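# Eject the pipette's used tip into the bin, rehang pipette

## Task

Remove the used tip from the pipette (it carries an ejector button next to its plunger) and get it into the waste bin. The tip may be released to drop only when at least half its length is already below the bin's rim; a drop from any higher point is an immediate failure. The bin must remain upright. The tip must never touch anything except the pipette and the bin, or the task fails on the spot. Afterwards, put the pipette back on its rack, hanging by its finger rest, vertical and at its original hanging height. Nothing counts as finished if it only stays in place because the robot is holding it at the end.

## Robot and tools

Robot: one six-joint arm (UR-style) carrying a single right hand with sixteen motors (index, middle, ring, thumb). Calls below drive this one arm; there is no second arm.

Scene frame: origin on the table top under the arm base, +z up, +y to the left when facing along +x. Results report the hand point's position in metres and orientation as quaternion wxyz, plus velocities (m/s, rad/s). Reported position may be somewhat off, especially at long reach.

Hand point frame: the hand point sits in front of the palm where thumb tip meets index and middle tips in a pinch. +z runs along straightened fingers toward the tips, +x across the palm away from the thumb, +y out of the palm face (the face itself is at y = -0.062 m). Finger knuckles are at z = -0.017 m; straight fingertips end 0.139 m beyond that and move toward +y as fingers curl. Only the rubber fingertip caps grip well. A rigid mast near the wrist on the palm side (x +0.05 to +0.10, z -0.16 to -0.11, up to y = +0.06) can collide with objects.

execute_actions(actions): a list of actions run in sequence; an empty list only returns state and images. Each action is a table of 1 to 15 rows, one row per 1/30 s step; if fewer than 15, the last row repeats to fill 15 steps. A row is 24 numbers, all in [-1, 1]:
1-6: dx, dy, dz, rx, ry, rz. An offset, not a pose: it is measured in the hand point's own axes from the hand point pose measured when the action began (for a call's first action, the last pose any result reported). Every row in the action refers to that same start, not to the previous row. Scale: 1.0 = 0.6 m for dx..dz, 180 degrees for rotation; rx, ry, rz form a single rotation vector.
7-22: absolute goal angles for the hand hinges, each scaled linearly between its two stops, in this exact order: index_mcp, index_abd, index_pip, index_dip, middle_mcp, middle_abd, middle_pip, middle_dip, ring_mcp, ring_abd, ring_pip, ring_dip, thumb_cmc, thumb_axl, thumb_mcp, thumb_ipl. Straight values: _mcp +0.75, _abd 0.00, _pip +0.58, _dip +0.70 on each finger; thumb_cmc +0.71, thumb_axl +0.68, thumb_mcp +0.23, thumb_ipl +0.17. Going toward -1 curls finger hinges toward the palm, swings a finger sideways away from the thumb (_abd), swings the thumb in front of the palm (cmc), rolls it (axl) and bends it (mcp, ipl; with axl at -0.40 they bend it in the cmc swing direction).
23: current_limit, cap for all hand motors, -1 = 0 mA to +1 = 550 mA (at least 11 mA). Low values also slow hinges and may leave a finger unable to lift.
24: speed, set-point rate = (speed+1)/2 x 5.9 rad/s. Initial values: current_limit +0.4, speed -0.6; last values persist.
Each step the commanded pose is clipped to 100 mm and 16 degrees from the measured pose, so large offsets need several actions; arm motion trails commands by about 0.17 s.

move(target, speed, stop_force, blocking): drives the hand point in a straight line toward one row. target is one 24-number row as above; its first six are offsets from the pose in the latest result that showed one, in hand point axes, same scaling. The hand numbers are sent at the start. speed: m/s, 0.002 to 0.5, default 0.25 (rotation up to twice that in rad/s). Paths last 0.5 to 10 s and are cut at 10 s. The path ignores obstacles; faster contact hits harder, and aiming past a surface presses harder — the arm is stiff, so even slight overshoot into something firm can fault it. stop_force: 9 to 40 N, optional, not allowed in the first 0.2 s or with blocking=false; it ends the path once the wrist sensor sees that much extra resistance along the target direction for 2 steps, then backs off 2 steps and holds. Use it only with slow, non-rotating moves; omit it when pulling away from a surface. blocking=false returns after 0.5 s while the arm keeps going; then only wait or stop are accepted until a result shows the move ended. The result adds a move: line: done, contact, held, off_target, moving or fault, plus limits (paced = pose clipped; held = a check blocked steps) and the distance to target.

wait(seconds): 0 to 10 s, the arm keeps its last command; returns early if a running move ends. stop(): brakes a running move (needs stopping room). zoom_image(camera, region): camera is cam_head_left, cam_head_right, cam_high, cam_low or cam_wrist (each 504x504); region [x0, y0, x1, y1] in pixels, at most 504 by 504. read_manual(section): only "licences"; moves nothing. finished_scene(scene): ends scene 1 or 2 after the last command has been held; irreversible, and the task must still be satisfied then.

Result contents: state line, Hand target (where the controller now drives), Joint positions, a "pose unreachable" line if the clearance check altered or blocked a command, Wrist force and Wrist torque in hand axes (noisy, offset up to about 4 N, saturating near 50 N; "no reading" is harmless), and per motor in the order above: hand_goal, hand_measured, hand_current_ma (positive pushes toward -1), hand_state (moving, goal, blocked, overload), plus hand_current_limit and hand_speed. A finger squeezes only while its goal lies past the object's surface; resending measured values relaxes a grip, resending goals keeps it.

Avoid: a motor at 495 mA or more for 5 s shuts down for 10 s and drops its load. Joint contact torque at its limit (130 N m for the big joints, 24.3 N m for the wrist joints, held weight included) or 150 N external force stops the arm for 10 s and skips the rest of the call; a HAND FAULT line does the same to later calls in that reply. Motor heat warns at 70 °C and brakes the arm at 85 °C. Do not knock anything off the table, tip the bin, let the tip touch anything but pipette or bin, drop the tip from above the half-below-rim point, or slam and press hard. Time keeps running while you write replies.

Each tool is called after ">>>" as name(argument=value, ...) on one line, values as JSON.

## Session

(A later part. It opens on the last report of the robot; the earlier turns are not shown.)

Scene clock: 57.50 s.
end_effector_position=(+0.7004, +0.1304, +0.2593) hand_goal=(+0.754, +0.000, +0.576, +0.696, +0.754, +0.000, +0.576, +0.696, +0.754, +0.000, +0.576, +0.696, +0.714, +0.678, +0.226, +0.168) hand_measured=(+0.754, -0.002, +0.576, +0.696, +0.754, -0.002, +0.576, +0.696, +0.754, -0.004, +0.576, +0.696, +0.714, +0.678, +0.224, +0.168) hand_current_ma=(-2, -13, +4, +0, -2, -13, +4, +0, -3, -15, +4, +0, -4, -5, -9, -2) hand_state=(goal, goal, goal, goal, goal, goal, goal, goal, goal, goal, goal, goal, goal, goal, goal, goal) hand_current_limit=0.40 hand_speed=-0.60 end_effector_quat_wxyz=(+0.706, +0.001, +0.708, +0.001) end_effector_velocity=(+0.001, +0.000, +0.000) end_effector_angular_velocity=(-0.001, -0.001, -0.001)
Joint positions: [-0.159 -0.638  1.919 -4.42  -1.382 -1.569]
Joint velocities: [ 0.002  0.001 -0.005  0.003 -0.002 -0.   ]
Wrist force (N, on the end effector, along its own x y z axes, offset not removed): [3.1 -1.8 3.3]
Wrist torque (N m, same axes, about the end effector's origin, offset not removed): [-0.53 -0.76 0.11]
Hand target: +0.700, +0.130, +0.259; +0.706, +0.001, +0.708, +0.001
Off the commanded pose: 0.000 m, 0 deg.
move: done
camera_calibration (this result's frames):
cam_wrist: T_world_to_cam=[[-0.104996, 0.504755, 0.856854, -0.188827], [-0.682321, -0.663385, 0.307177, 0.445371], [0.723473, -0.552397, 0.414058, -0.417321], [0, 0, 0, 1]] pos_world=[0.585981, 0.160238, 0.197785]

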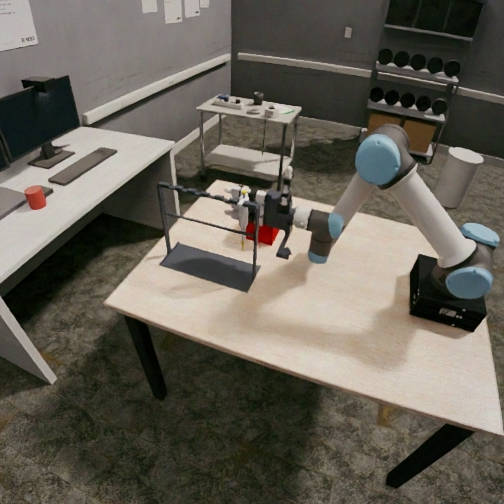

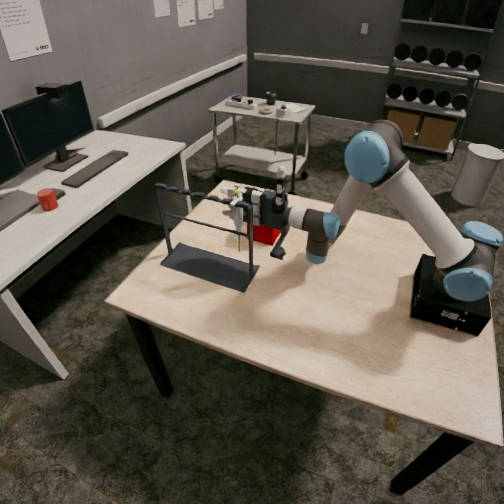

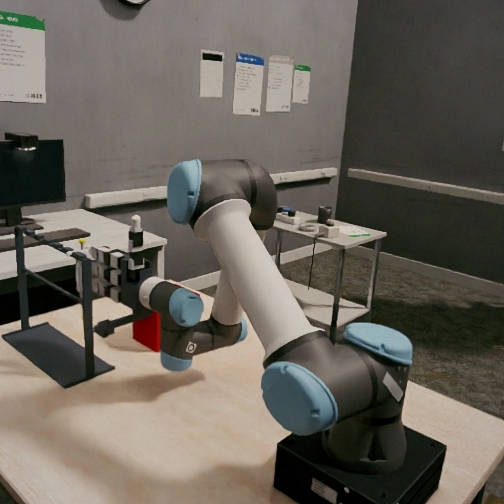

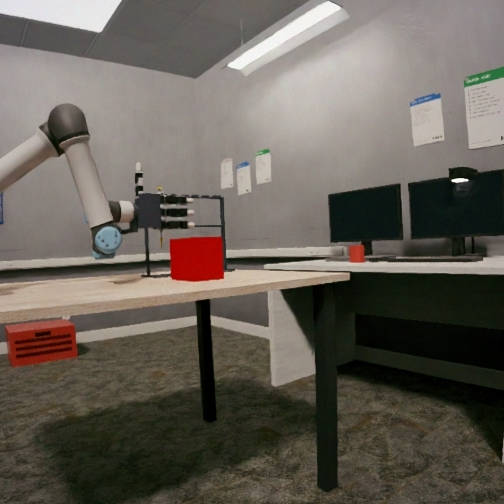

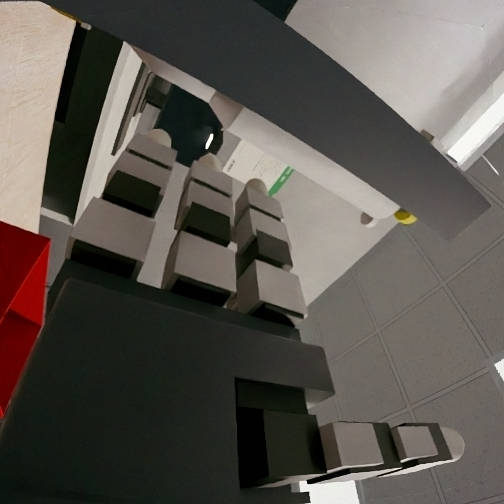

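>>> move(target=[0,0.125,0.033,0,0,0,0.754,0,0.576,0.696,0.754,0,0.576,0.696,0.754,0,0.576,0.696,0.714,0.678,0.226,0.168,0.4,-0.6], speed=0.08)

>>> zoom_image(camera="cam_head_left", region=[180, 140, 330, 270])

>>> zoom_image(camera="cam_high", region=[20, 170, 220, 350])

Scene clock: 62.97 s.
end_effector_position=(+0.7202, +0.2054, +0.2593) hand_goal=(+0.754, +0.000, +0.576, +0.696, +0.754, +0.000, +0.576, +0.696, +0.754, +0.000, +0.576, +0.696, +0.714, +0.678, +0.226, +0.168) hand_measured=(+0.754, -0.004, +0.576, +0.696, +0.754, -0.002, +0.576, +0.696, +0.754, -0.004, +0.576, +0.696, +0.714, +0.678, +0.224, +0.168) hand_current_ma=(+5, -14, +4, +0, +1, -14, +4, +0, -3, -15, +4, +0, -4, -5, -9, -2) hand_state=(goal, goal, goal, goal, goal, goal, goal, goal, goal, goal, goal, goal, goal, goal, goal, goal) hand_current_limit=0.40 hand_speed=-0.60 end_effector_quat_wxyz=(+0.706, +0.001, +0.708, +0.001) end_effector_velocity=(+0.001, +0.001, -0.001) end_effector_angular_velocity=(+0.001, +0.002, -0.001)
Joint positions: [ 0.004 -0.611  1.82  -4.347 -1.545 -1.568]
Joint velocities: [ 0.002  0.002 -0.002  0.002 -0.003  0.001]
Wrist force (N, on the end effector, along its own x y z axes, offset not removed): [0.3 -0.1 2.8]
Wrist torque (N m, same axes, about the end effector's origin, offset not removed): [-0.20 -0.21 0.01]
Hand target: +0.720, +0.205, +0.259; +0.706, +0.001, +0.708, +0.001
Off the commanded pose: 0.000 m, 0 deg.
move: done
camera_calibration (this result's frames):
cam_wrist: T_world_to_cam=[[-0.10499, 0.504863, 0.856791, -0.224609], [-0.682309, -0.663354, 0.307271, 0.508558], [0.723485, -0.552336, 0.414118, -0.390261], [0, 0, 0, 1]] pos_world=[0.60576, 0.235195, 0.197792]

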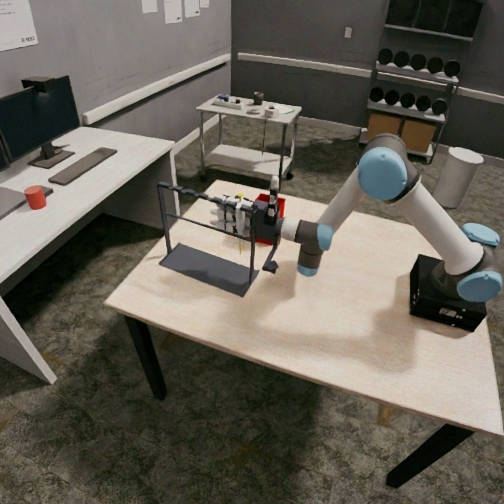

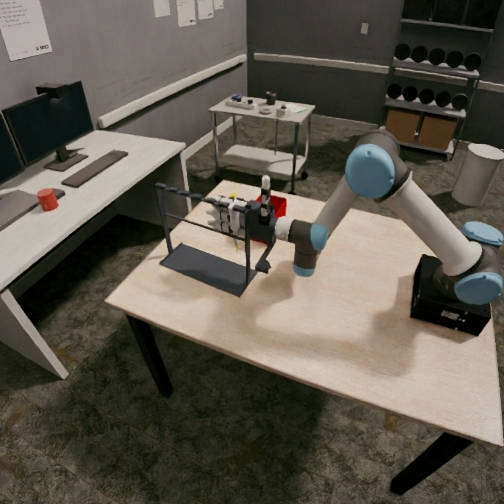

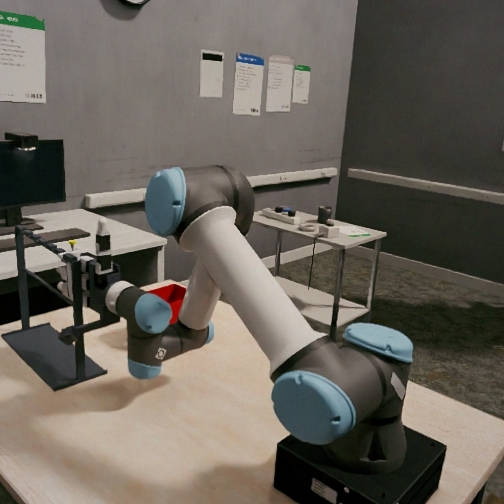

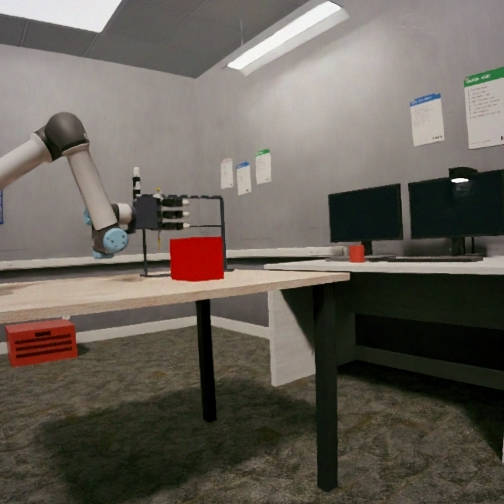

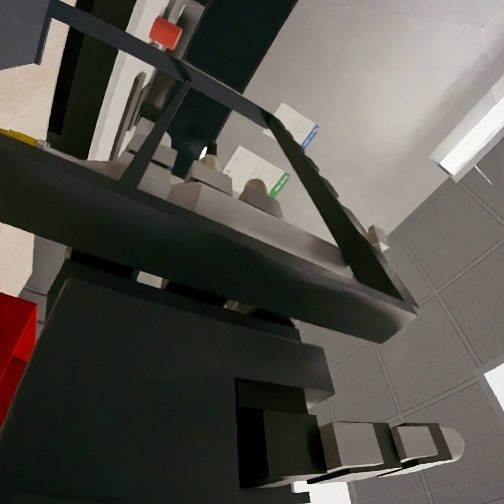

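Region (180, 140, 330, 270) of cam_head_left's 504x504 image, scaled by 3.360, with more detail than that image has; it fills the top 437 rows of this view, and the rest is white.

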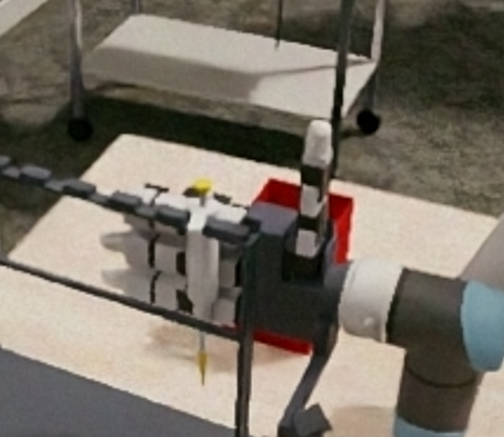

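Region (20, 170, 220, 350) of cam_high's 504x504 image, scaled by 2.520, with more detail than that image has; it fills the top 454 rows of this view, and the rest is white.

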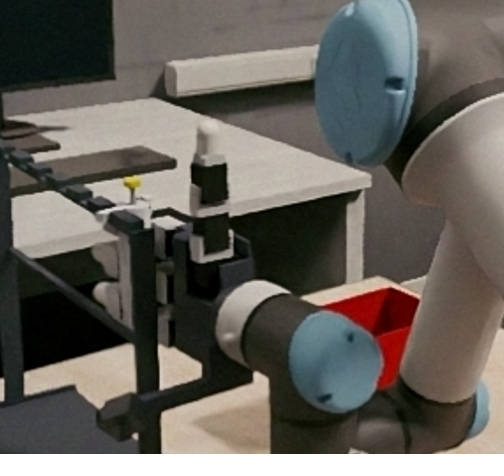

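>>> move(target=[0,-0.005,0,0,0,0,0.25,0,-0.8,-0.5,0.25,0,-0.8,-0.5,0.754,0,0.576,0.696,0.714,0.678,0.226,0.168,0.4,-0.6], speed=0.02)

>>> zoom_image(camera="cam_head_left", region=[180, 140, 330, 270])

>>> zoom_image(camera="cam_high", region=[20, 170, 220, 350])

Scene clock: 66.37 s.
end_effector_position=(+0.7202, +0.2024, +0.2593) hand_goal=(+0.250, +0.000, -0.800, -0.500, +0.250, +0.000, -0.800, -0.500, +0.754, +0.000, +0.576, +0.696, +0.714, +0.678, +0.226, +0.168) hand_measured=(+0.252, -0.004, -0.472, -0.340, +0.252, -0.002, -0.472, -0.336, +0.754, -0.004, +0.576, +0.696, +0.714, +0.678, +0.224, +0.168) hand_current_ma=(+15, -14, +385, +385, +15, -14, +385, +385, -3, -15, +4, +0, -4, -5, -9, -2) hand_state=(goal, goal, blocked, blocked, goal, goal, blocked, blocked, goal, goal, goal, goal, goal, goal, goal, goal) hand_current_limit=0.40 hand_speed=-0.60 end_effector_quat_wxyz=(+0.706, +0.001, +0.708, +0.001) end_effector_velocity=(+0.000, -0.000, -0.000) end_effector_angular_velocity=(+0.001, +0.000, -0.001)
Joint positions: [-0.002 -0.612  1.822 -4.349 -1.539 -1.568]
Joint velocities: [-0.001  0.    -0.    -0.    -0.     0.001]
Wrist force (N, on the end effector, along its own x y z axes, offset not removed): [3.3 0.1 -2.5]
Wrist torque (N m, same axes, about the end effector's origin, offset not removed): [0.30 -0.46 0.06]
Hand target: +0.720, +0.202, +0.259; +0.706, +0.001, +0.708, +0.001
Off the commanded pose: 0.000 m, 0 deg.
move: done
camera_calibration (this result's frames):
cam_wrist: T_world_to_cam=[[-0.104989, 0.504844, 0.856802, -0.223092], [-0.682307, -0.663362, 0.307259, 0.506569], [0.723488, -0.552343, 0.414104, -0.391915], [0, 0, 0, 1]] pos_world=[0.605759, 0.232194, 0.197792]

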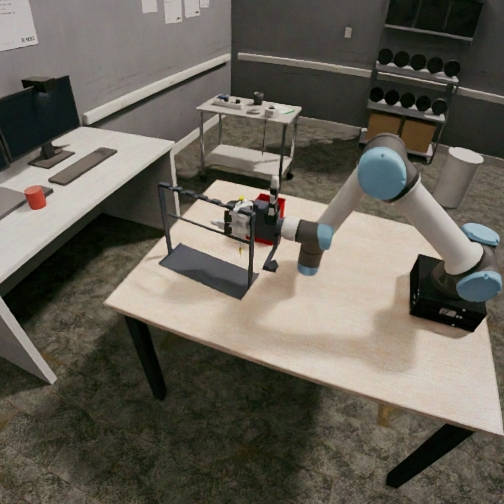

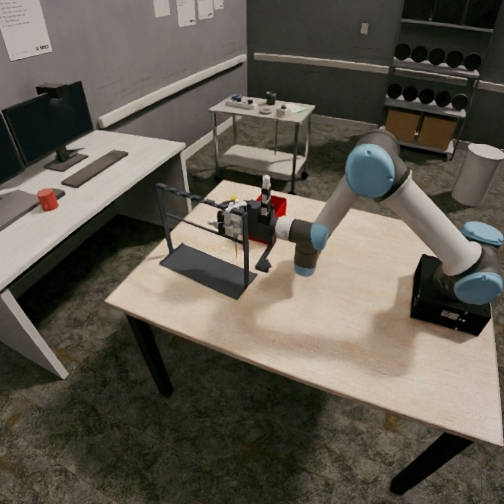

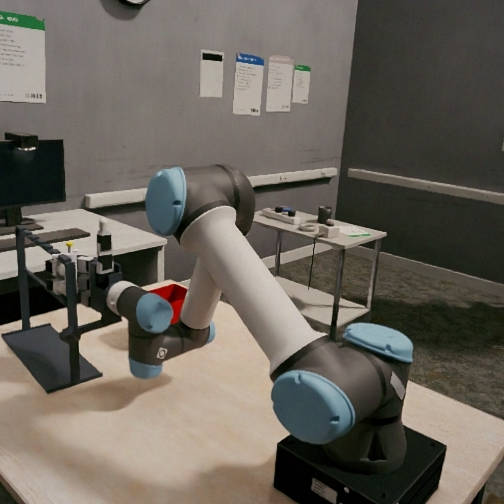

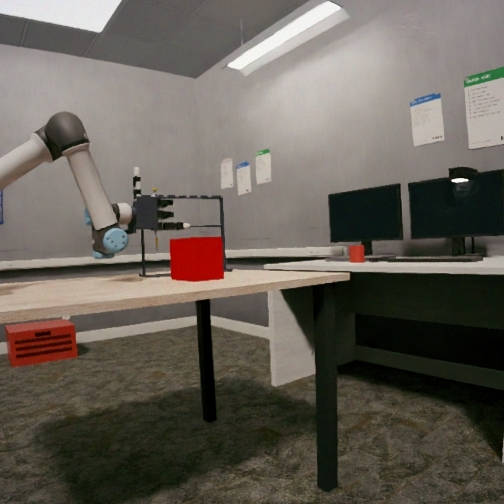

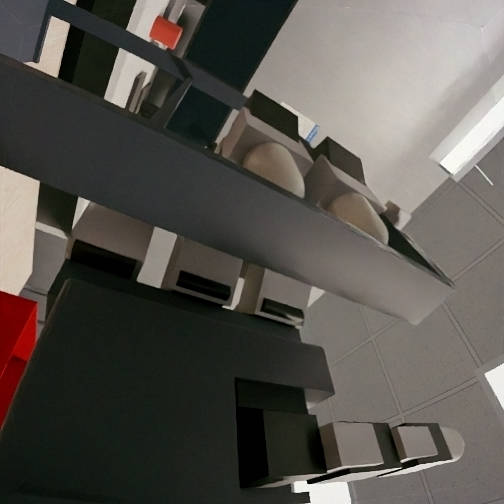

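Region (180, 140, 330, 270) of cam_head_left's 504x504 image, scaled by 3.360, with more detail than that image has; it fills the top 437 rows of this view, and the rest is white.

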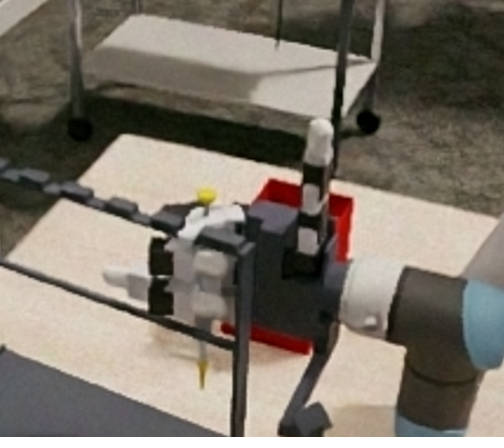

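Region (20, 170, 220, 350) of cam_high's 504x504 image, scaled by 2.520, with more detail than that image has; it fills the top 454 rows of this view, and the rest is white.

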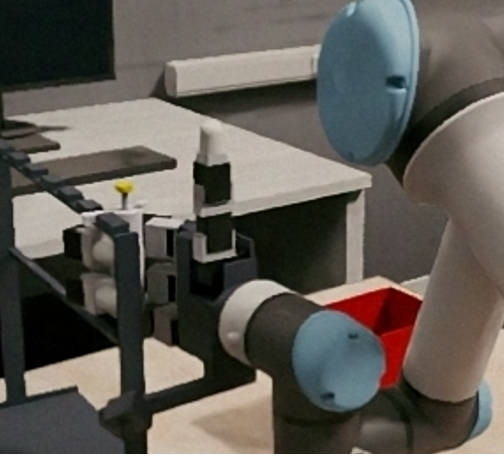

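>>> move(target=[-0.025,0,0,0,0,0,0.25,0,-0.8,-0.5,0.25,0,-0.8,-0.5,0.754,0,0.576,0.696,0.714,0.678,0.226,0.168,0.4,-0.6], speed=0.03)

>>> zoom_image(camera="cam_head_left", region=[180, 140, 330, 270])

>>> zoom_image(camera="cam_high", region=[20, 170, 220, 350])

Scene clock: 68.73 s.
end_effector_position=(+0.7202, +0.2024, +0.2742) hand_goal=(+0.250, +0.000, -0.800, -0.500, +0.250, +0.000, -0.800, -0.500, +0.754, +0.000, +0.576, +0.696, +0.714, +0.678, +0.226, +0.168) hand_measured=(+0.252, -0.010, -0.472, -0.340, +0.252, -0.002, -0.472, -0.336, +0.754, -0.004, +0.576, +0.696, +0.714, +0.678, +0.224, +0.168) hand_current_ma=(+12, -44, +385, +385, +15, -13, +385, +385, -3, -15, +4, +0, -4, -5, -9, -2) hand_state=(goal, goal, blocked, blocked, goal, goal, blocked, blocked, goal, goal, goal, goal, goal, goal, goal, goal) hand_current_limit=0.40 hand_speed=-0.60 end_effector_quat_wxyz=(+0.706, +0.001, +0.708, +0.001) end_effector_velocity=(+0.000, -0.000, +0.001) end_effector_angular_velocity=(+0.000, +0.001, -0.000)
Joint positions: [-0.002 -0.646  1.833 -4.326 -1.539 -1.568]
Joint velocities: [-0.    -0.004  0.001  0.003  0.     0.   ]
Wrist force (N, on the end effector, along its own x y z axes, offset not removed): [6.4 1.2 -0.4]
Wrist torque (N m, same axes, about the end effector's origin, offset not removed): [0.27 -0.63 0.43]
Hand target: +0.720, +0.202, +0.274; +0.706, +0.001, +0.708, +0.001
Off the commanded pose: 0.000 m, 0 deg.
move: done
camera_calibration (this result's frames):
cam_wrist: T_world_to_cam=[[-0.104992, 0.504844, 0.856802, -0.23582], [-0.682308, -0.663362, 0.307257, 0.502014], [0.723487, -0.552343, 0.414107, -0.398091], [0, 0, 0, 1]] pos_world=[0.605782, 0.232187, 0.212656]

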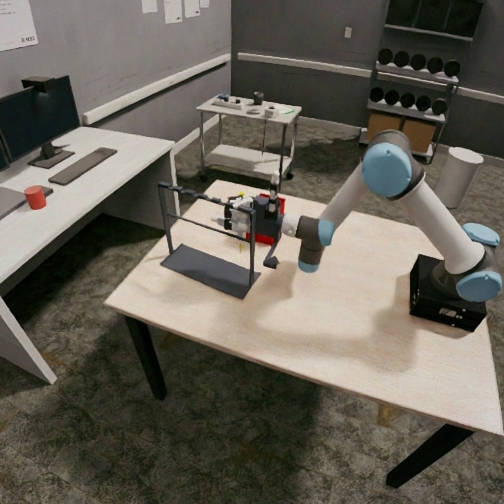

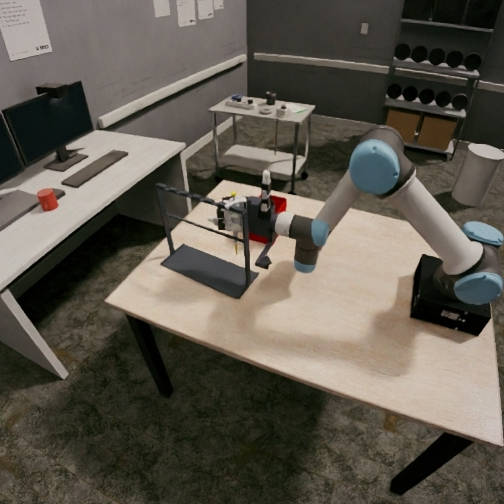

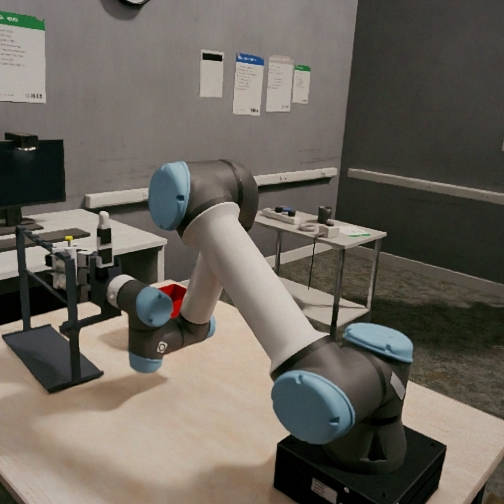

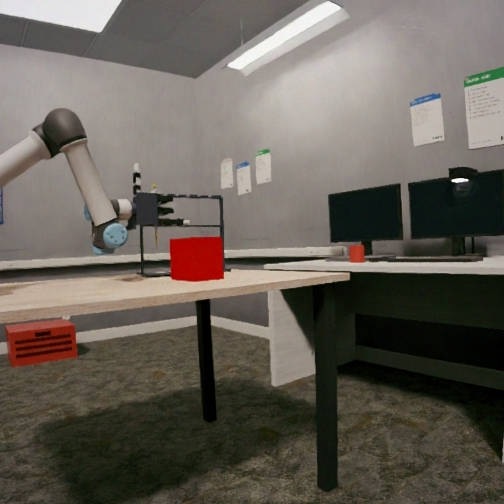

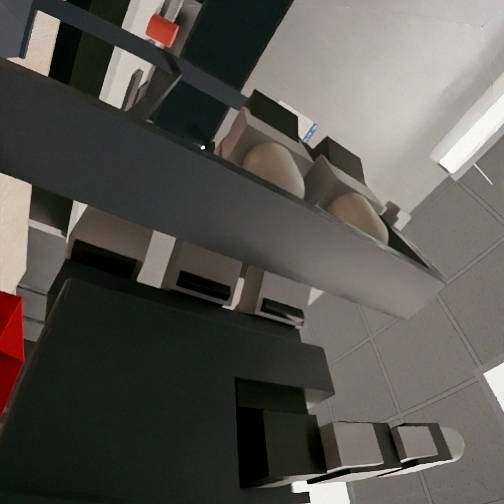

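Region (180, 140, 330, 270) of cam_head_left's 504x504 image, scaled by 3.360, with more detail than that image has; it fills the top 437 rows of this view, and the rest is white.

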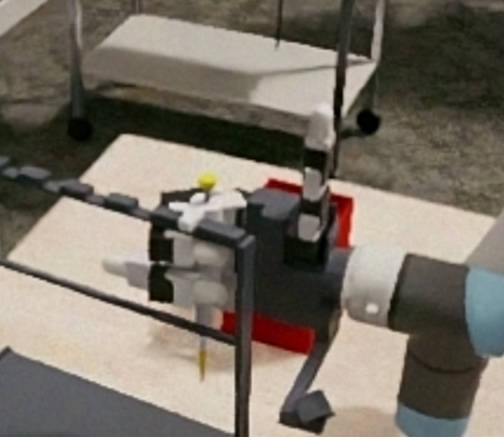

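Region (20, 170, 220, 350) of cam_high's 504x504 image, scaled by 2.520, with more detail than that image has; it fills the top 454 rows of this view, and the rest is white.

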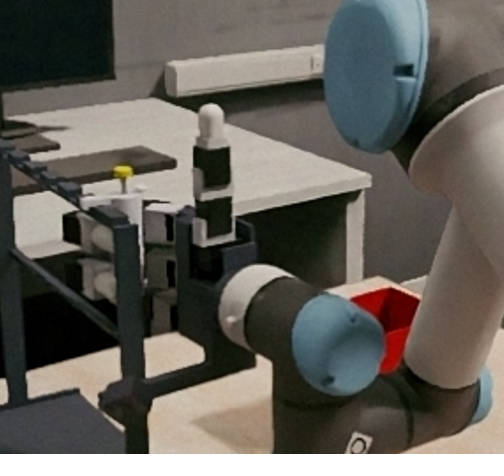

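>>> move(target=[0.005,-0.2,0.02,0,0,0,0.25,0,-0.8,-0.5,0.25,0,-0.8,-0.5,0.754,0,0.576,0.696,0.714,0.678,0.226,0.168,0.4,-0.6], speed=0.05)

>>> zoom_image(camera="cam_head_left", region=[180, 120, 330, 250])

>>> zoom_image(camera="cam_high", region=[20, 170, 220, 350])

Scene clock: 72.63 s.
end_effector_position=(+0.7321, +0.0824, +0.2712) hand_goal=(+0.250, +0.000, -0.800, -0.500, +0.250, +0.000, -0.800, -0.500, +0.754, +0.000, +0.576, +0.696, +0.714, +0.678, +0.226, +0.168) hand_measured=(+0.248, -0.010, -0.472, -0.340, +0.250, -0.002, -0.472, -0.336, +0.754, -0.004, +0.576, +0.696, +0.714, +0.678, +0.224, +0.168) hand_current_ma=(-12, -44, +385, +385, -2, -13, +385, +385, -3, -15, +4, +0, -4, -5, -9, -2) hand_state=(goal, goal, blocked, blocked, goal, goal, blocked, blocked, goal, goal, goal, goal, goal, goal, goal, goal) hand_current_limit=0.40 hand_speed=-0.60 end_effector_quat_wxyz=(+0.706, +0.001, +0.708, +0.001) end_effector_velocity=(+0.000, -0.002, +0.001) end_effector_angular_velocity=(-0.001, -0.001, -0.000)
Joint positions: [-0.243 -0.64   1.837 -4.335 -1.298 -1.569]
Joint velocities: [-0.003 -0.001 -0.001  0.     0.003 -0.001]
Wrist force (N, on the end effector, along its own x y z axes, offset not removed): [5.9 2.3 0.2]
Wrist torque (N m, same axes, about the end effector's origin, offset not removed): [0.33 -0.40 0.15]
Hand target: +0.732, +0.082, +0.271; +0.706, +0.001, +0.708, +0.001
Off the commanded pose: 0.000 m, 0 deg.
move: done
camera_calibration (this result's frames):
cam_wrist: T_world_to_cam=[[-0.105012, 0.504687, 0.856892, -0.171366], [-0.682323, -0.663413, 0.307114, 0.431529], [0.72347, -0.552426, 0.414026, -0.4717], [0, 0, 0, 1]] pos_world=[0.617707, 0.112189, 0.20961]

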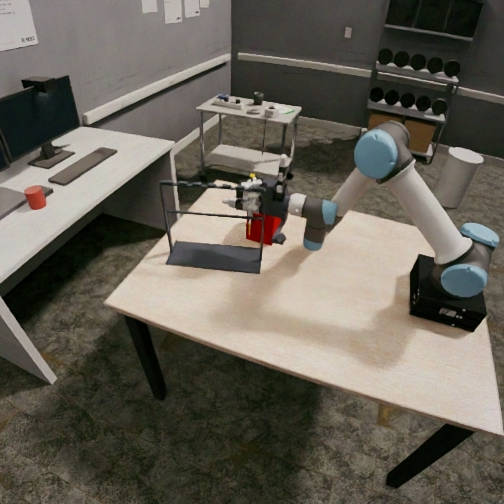

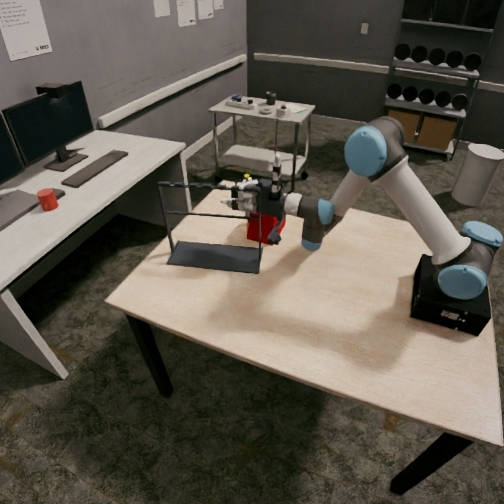

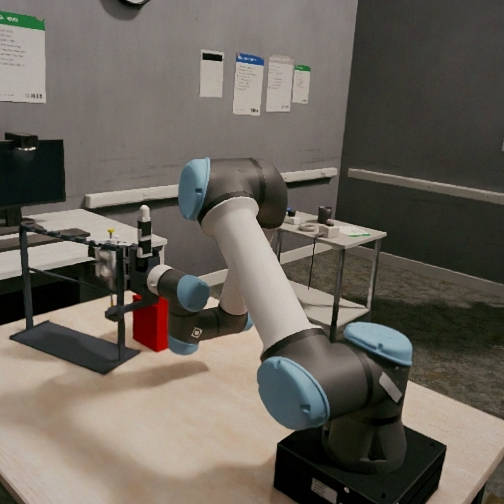

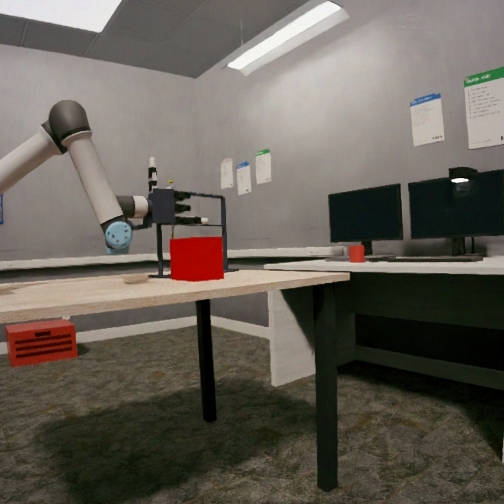

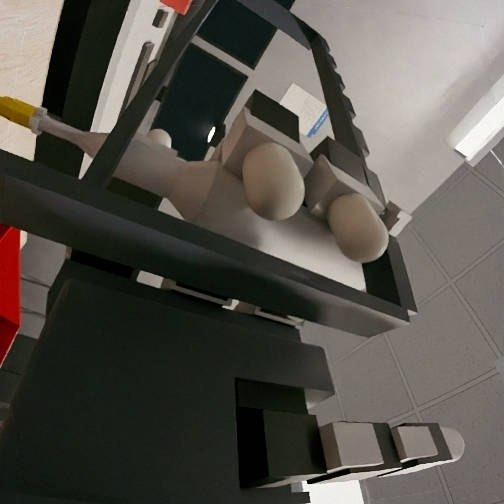

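Region (180, 120, 330, 250) of cam_head_left's 504x504 image, scaled by 3.360, with more detail than that image has; it fills the top 437 rows of this view, and the rest is white.

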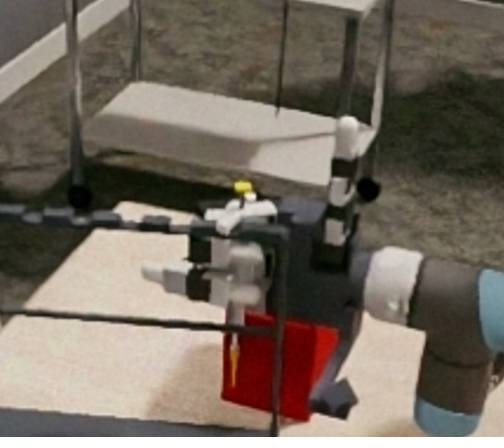

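Region (20, 170, 220, 350) of cam_high's 504x504 image, scaled by 2.520, with more detail than that image has; it fills the top 454 rows of this view, and the rest is white.

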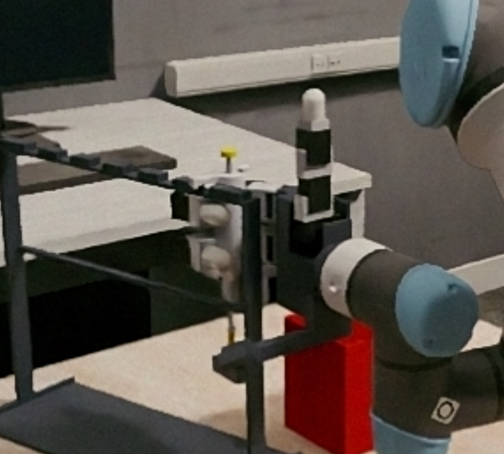

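>>> move(target=[0.02,0,0,0,0,0,0.25,0,-0.8,-0.5,0.25,0,-0.8,-0.5,0.754,0,0.576,0.696,0.714,0.678,0.226,0.168,0.4,-0.6], speed=0.03)

>>> move(target=[0,0,0,0,0,0,0.3,0,-0.2,0.0,0.3,0,-0.2,0.0,0.754,0,0.576,0.696,0.714,0.678,0.226,0.168,0.4,-0.6], speed=0.03)

>>> move(target=[0.03,0,0,0,0,0,0.3,0,-0.2,0.0,0.3,0,-0.2,0.0,0.754,0,0.576,0.696,0.714,0.678,0.226,0.168,0.4,-0.6], speed=0.03)

>>> zoom_image(camera="cam_head_left", region=[180, 120, 330, 250])

>>> zoom_image(camera="cam_high", region=[20, 170, 220, 350])

Scene clock: 77.03 s.
end_effector_position=(+0.7321, +0.0824, +0.2593) hand_goal=(+0.250, +0.000, -0.800, -0.500, +0.250, +0.000, -0.800, -0.500, +0.754, +0.000, +0.576, +0.696, +0.714, +0.678, +0.226, +0.168) hand_measured=(+0.246, -0.008, -0.476, -0.340, +0.248, -0.002, -0.474, -0.336, +0.754, -0.004, +0.576, +0.696, +0.714, +0.678, +0.224, +0.168) hand_current_ma=(-19, -38, +385, +385, -8, -13, +385, +385, -3, -15, +4, +0, -4, -5, -9, -2) hand_state=(goal, goal, blocked, blocked, goal, goal, blocked, blocked, goal, goal, goal, goal, goal, goal, goal, goal) hand_current_limit=0.40 hand_speed=-0.60 end_effector_quat_wxyz=(+0.707, +0.001, +0.708, +0.001) end_effector_velocity=(+0.000, +0.000, -0.002) end_effector_angular_velocity=(-0.001, +0.001, +0.001)
Joint positions: [-0.243 -0.613  1.828 -4.353 -1.298 -1.569]
Joint velocities: [ 0.001  0.004 -0.001 -0.002 -0.    -0.001]
Wrist force (N, on the end effector, along its own x y z axes, offset not removed): [2.1 0.5 -2.9]
Wrist torque (N m, same axes, about the end effector's origin, offset not removed): [0.37 -0.57 0.14]
Hand target: +0.732, +0.082, +0.259; +0.706, +0.001, +0.708, +0.001
Off the commanded pose: 0.000 m, 0 deg.
move: done
camera_calibration (this result's frames):
cam_wrist: T_world_to_cam=[[-0.105033, 0.504717, 0.856872, -0.161174], [-0.682336, -0.663398, 0.307118, 0.435171], [0.723454, -0.552417, 0.414065, -0.466765], [0, 0, 0, 1]] pos_world=[0.617687, 0.11219, 0.197727]

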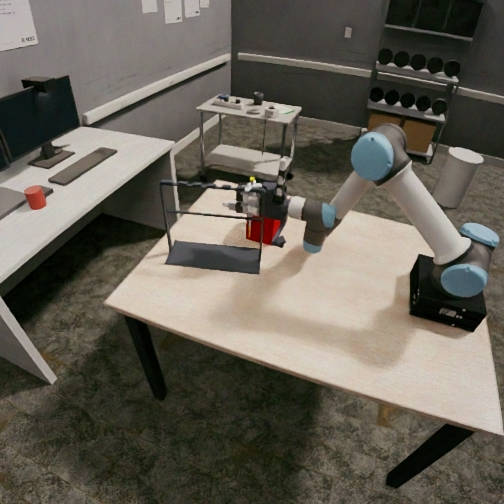

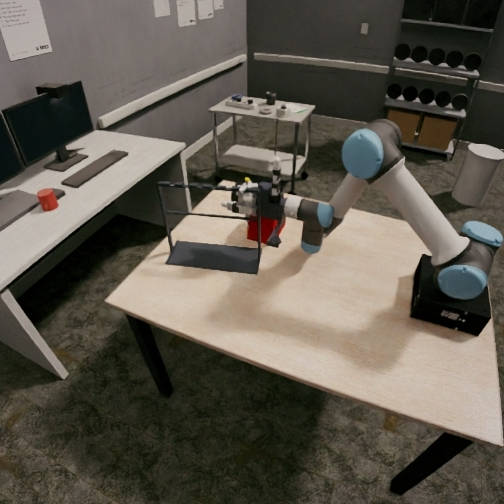

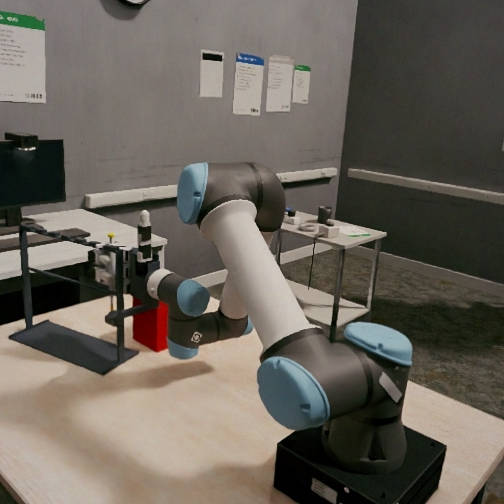

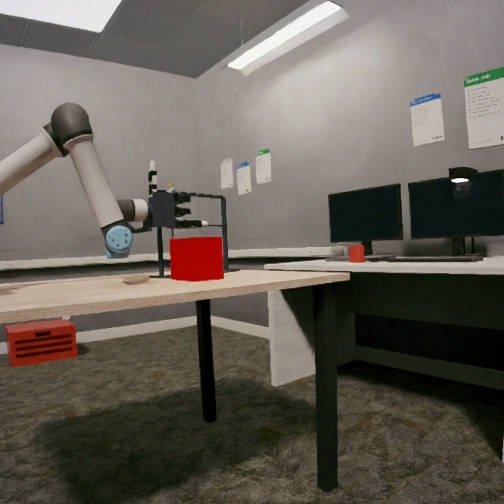

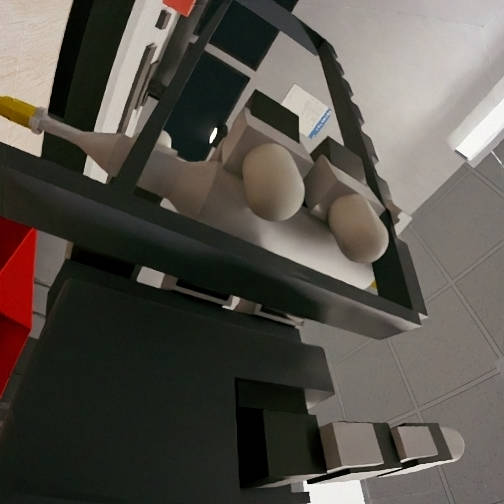

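Scene clock: 77.73 s.
end_effector_position=(+0.7321, +0.0824, +0.2593) hand_goal=(+0.300, +0.000, -0.200, +0.000, +0.300, +0.000, -0.200, +0.000, +0.754, +0.000, +0.576, +0.696, +0.714, +0.678, +0.226, +0.168) hand_measured=(+0.298, -0.008, -0.202, -0.002, +0.298, -0.002, -0.202, -0.004, +0.754, -0.004, +0.576, +0.696, +0.714, +0.678, +0.224, +0.168) hand_current_ma=(-14, -38, -14, -14, -13, -13, -14, -16, -3, -15, +4, +0, -4, -5, -9, -2) hand_state=(goal, goal, goal, goal, goal, goal, goal, goal, goal, goal, goal, goal, goal, goal, goal, goal) hand_current_limit=0.40 hand_speed=-0.60 end_effector_quat_wxyz=(+0.707, +0.001, +0.708, +0.001) end_effector_velocity=(-0.000, -0.000, +0.000) end_effector_angular_velocity=(+0.000, -0.001, +0.000)
Joint positions: [-0.243 -0.613  1.828 -4.353 -1.298 -1.569]
Joint velocities: [-0.    -0.    -0.    -0.001  0.     0.001]
Wrist force (N, on the end effector, along its own x y z axes, offset not removed): [1.2 -0.5 -3.2]
Wrist torque (N m, same axes, about the end effector's origin, offset not removed): [0.18 -0.26 -0.04]
Hand target: +0.732, +0.082, +0.259; +0.707, +0.001, +0.708, +0.001
Off the commanded pose: 0.000 m, 0 deg.
move: done
camera_calibration (this result's frames):
cam_wrist: T_world_to_cam=[[-0.105045, 0.504718, 0.856869, -0.161142], [-0.682332, -0.663403, 0.307113, 0.435187], [0.723456, -0.552409, 0.414073, -0.466753], [0, 0, 0, 1]] pos_world=[0.61769, 0.112197, 0.197696]

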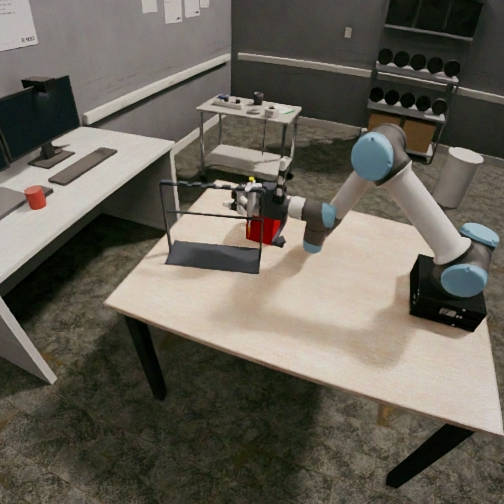

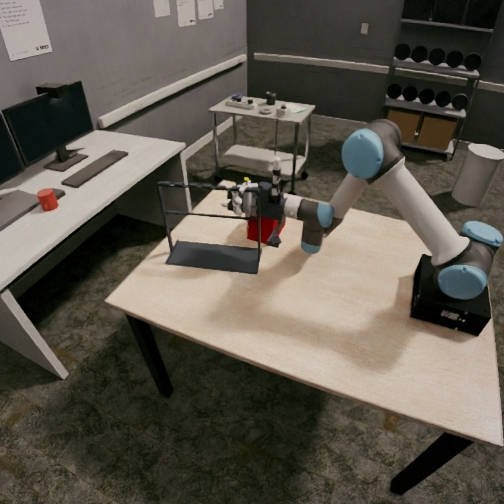

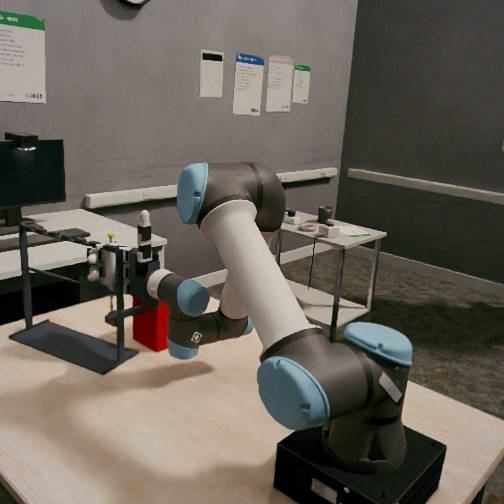

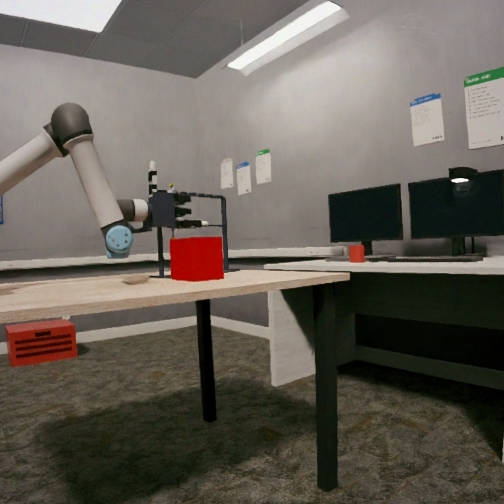

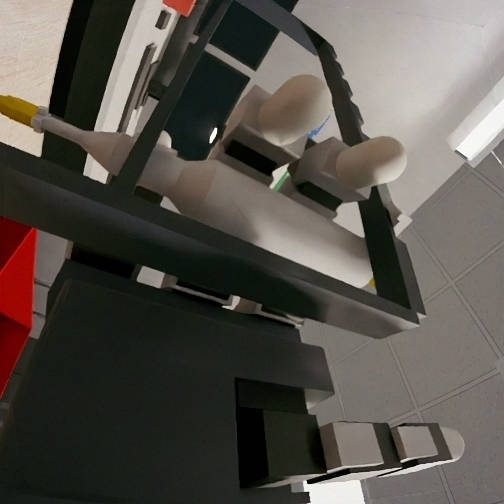

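Scene clock: 78.63 s.
end_effector_position=(+0.7321, +0.0824, +0.2414) hand_goal=(+0.300, +0.000, -0.200, +0.000, +0.300, +0.000, -0.200, +0.000, +0.754, +0.000, +0.576, +0.696, +0.714, +0.678, +0.226, +0.168) hand_measured=(+0.298, -0.008, -0.202, -0.002, +0.298, -0.002, -0.202, -0.004, +0.754, -0.004, +0.576, +0.696, +0.714, +0.678, +0.224, +0.168) hand_current_ma=(-14, -38, -14, -14, -13, -13, -14, -16, -3, -15, +4, +0, -4, -5, -9, -2) hand_state=(goal, goal, goal, goal, goal, goal, goal, goal, goal, goal, goal, goal, goal, goal, goal, goal) hand_current_limit=0.40 hand_speed=-0.60 end_effector_quat_wxyz=(+0.706, +0.001, +0.708, +0.001) end_effector_velocity=(-0.000, +0.000, -0.001) end_effector_angular_velocity=(-0.000, -0.001, -0.000)
Joint positions: [-0.243 -0.572  1.814 -4.38  -1.298 -1.569]
Joint velocities: [ 0.     0.004 -0.001 -0.003 -0.     0.   ]
Wrist force (N, on the end effector, along its own x y z axes, offset not removed): [0.5 -3.1 0.5]
Wrist torque (N m, same axes, about the end effector's origin, offset not removed): [-0.52 -0.15 -0.28]
Hand target: +0.732, +0.082, +0.241; +0.707, +0.001, +0.708, +0.001
Off the commanded pose: 0.000 m, 0 deg.
move: done
camera_calibration (this result's frames):
cam_wrist: T_world_to_cam=[[-0.105025, 0.50475, 0.856853, -0.145843], [-0.682341, -0.66338, 0.307145, 0.440651], [0.72345, -0.552408, 0.414083, -0.459329], [0, 0, 0, 1]] pos_world=[0.617659, 0.112196, 0.179823]

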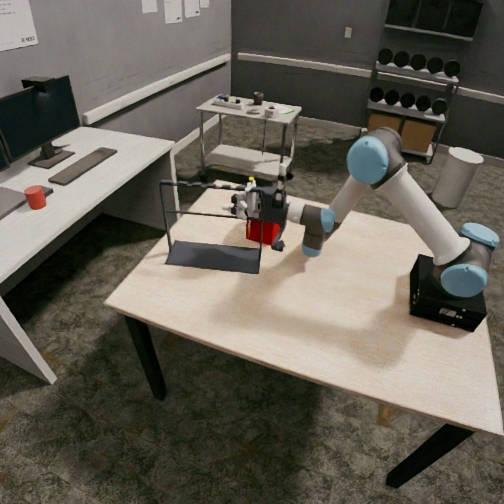

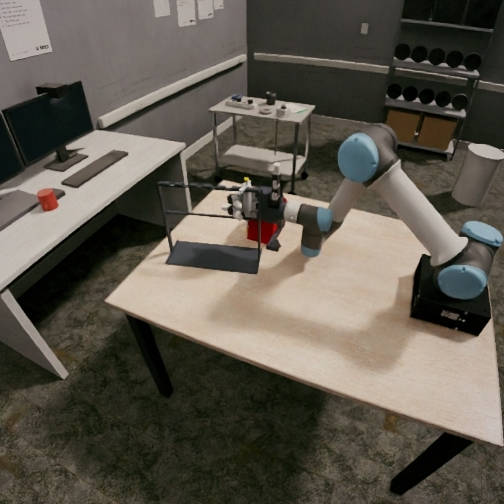

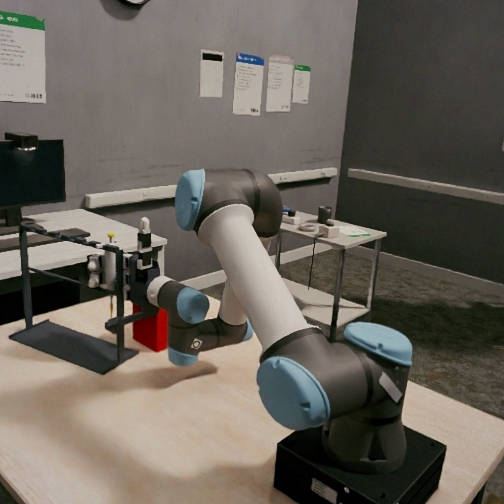

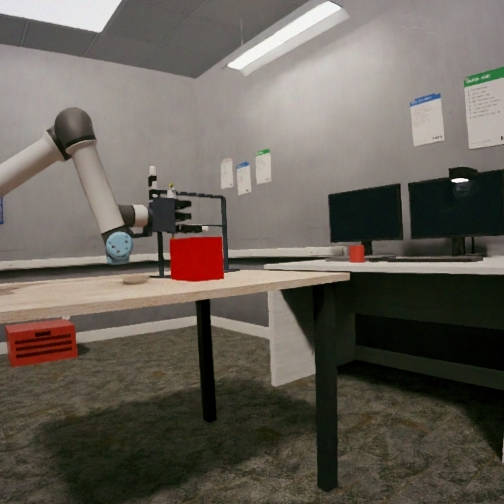

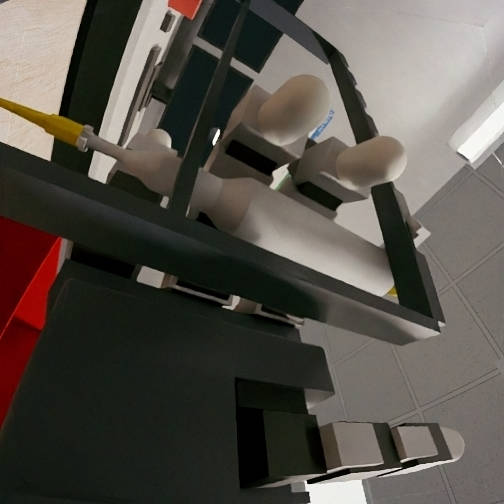

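Region (180, 120, 330, 250) of cam_head_left's 504x504 image, scaled by 3.360, with more detail than that image has; it fills the top 437 rows of this view, and the rest is white.

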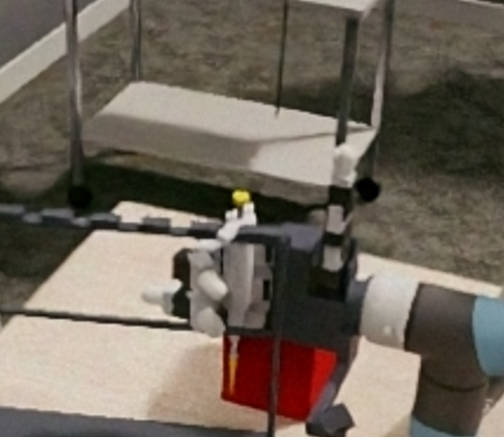

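Region (20, 170, 220, 350) of cam_high's 504x504 image, scaled by 2.520, with more detail than that image has; it fills the top 454 rows of this view, and the rest is white.

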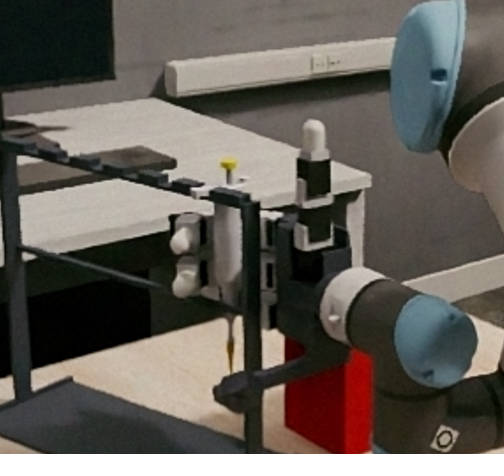

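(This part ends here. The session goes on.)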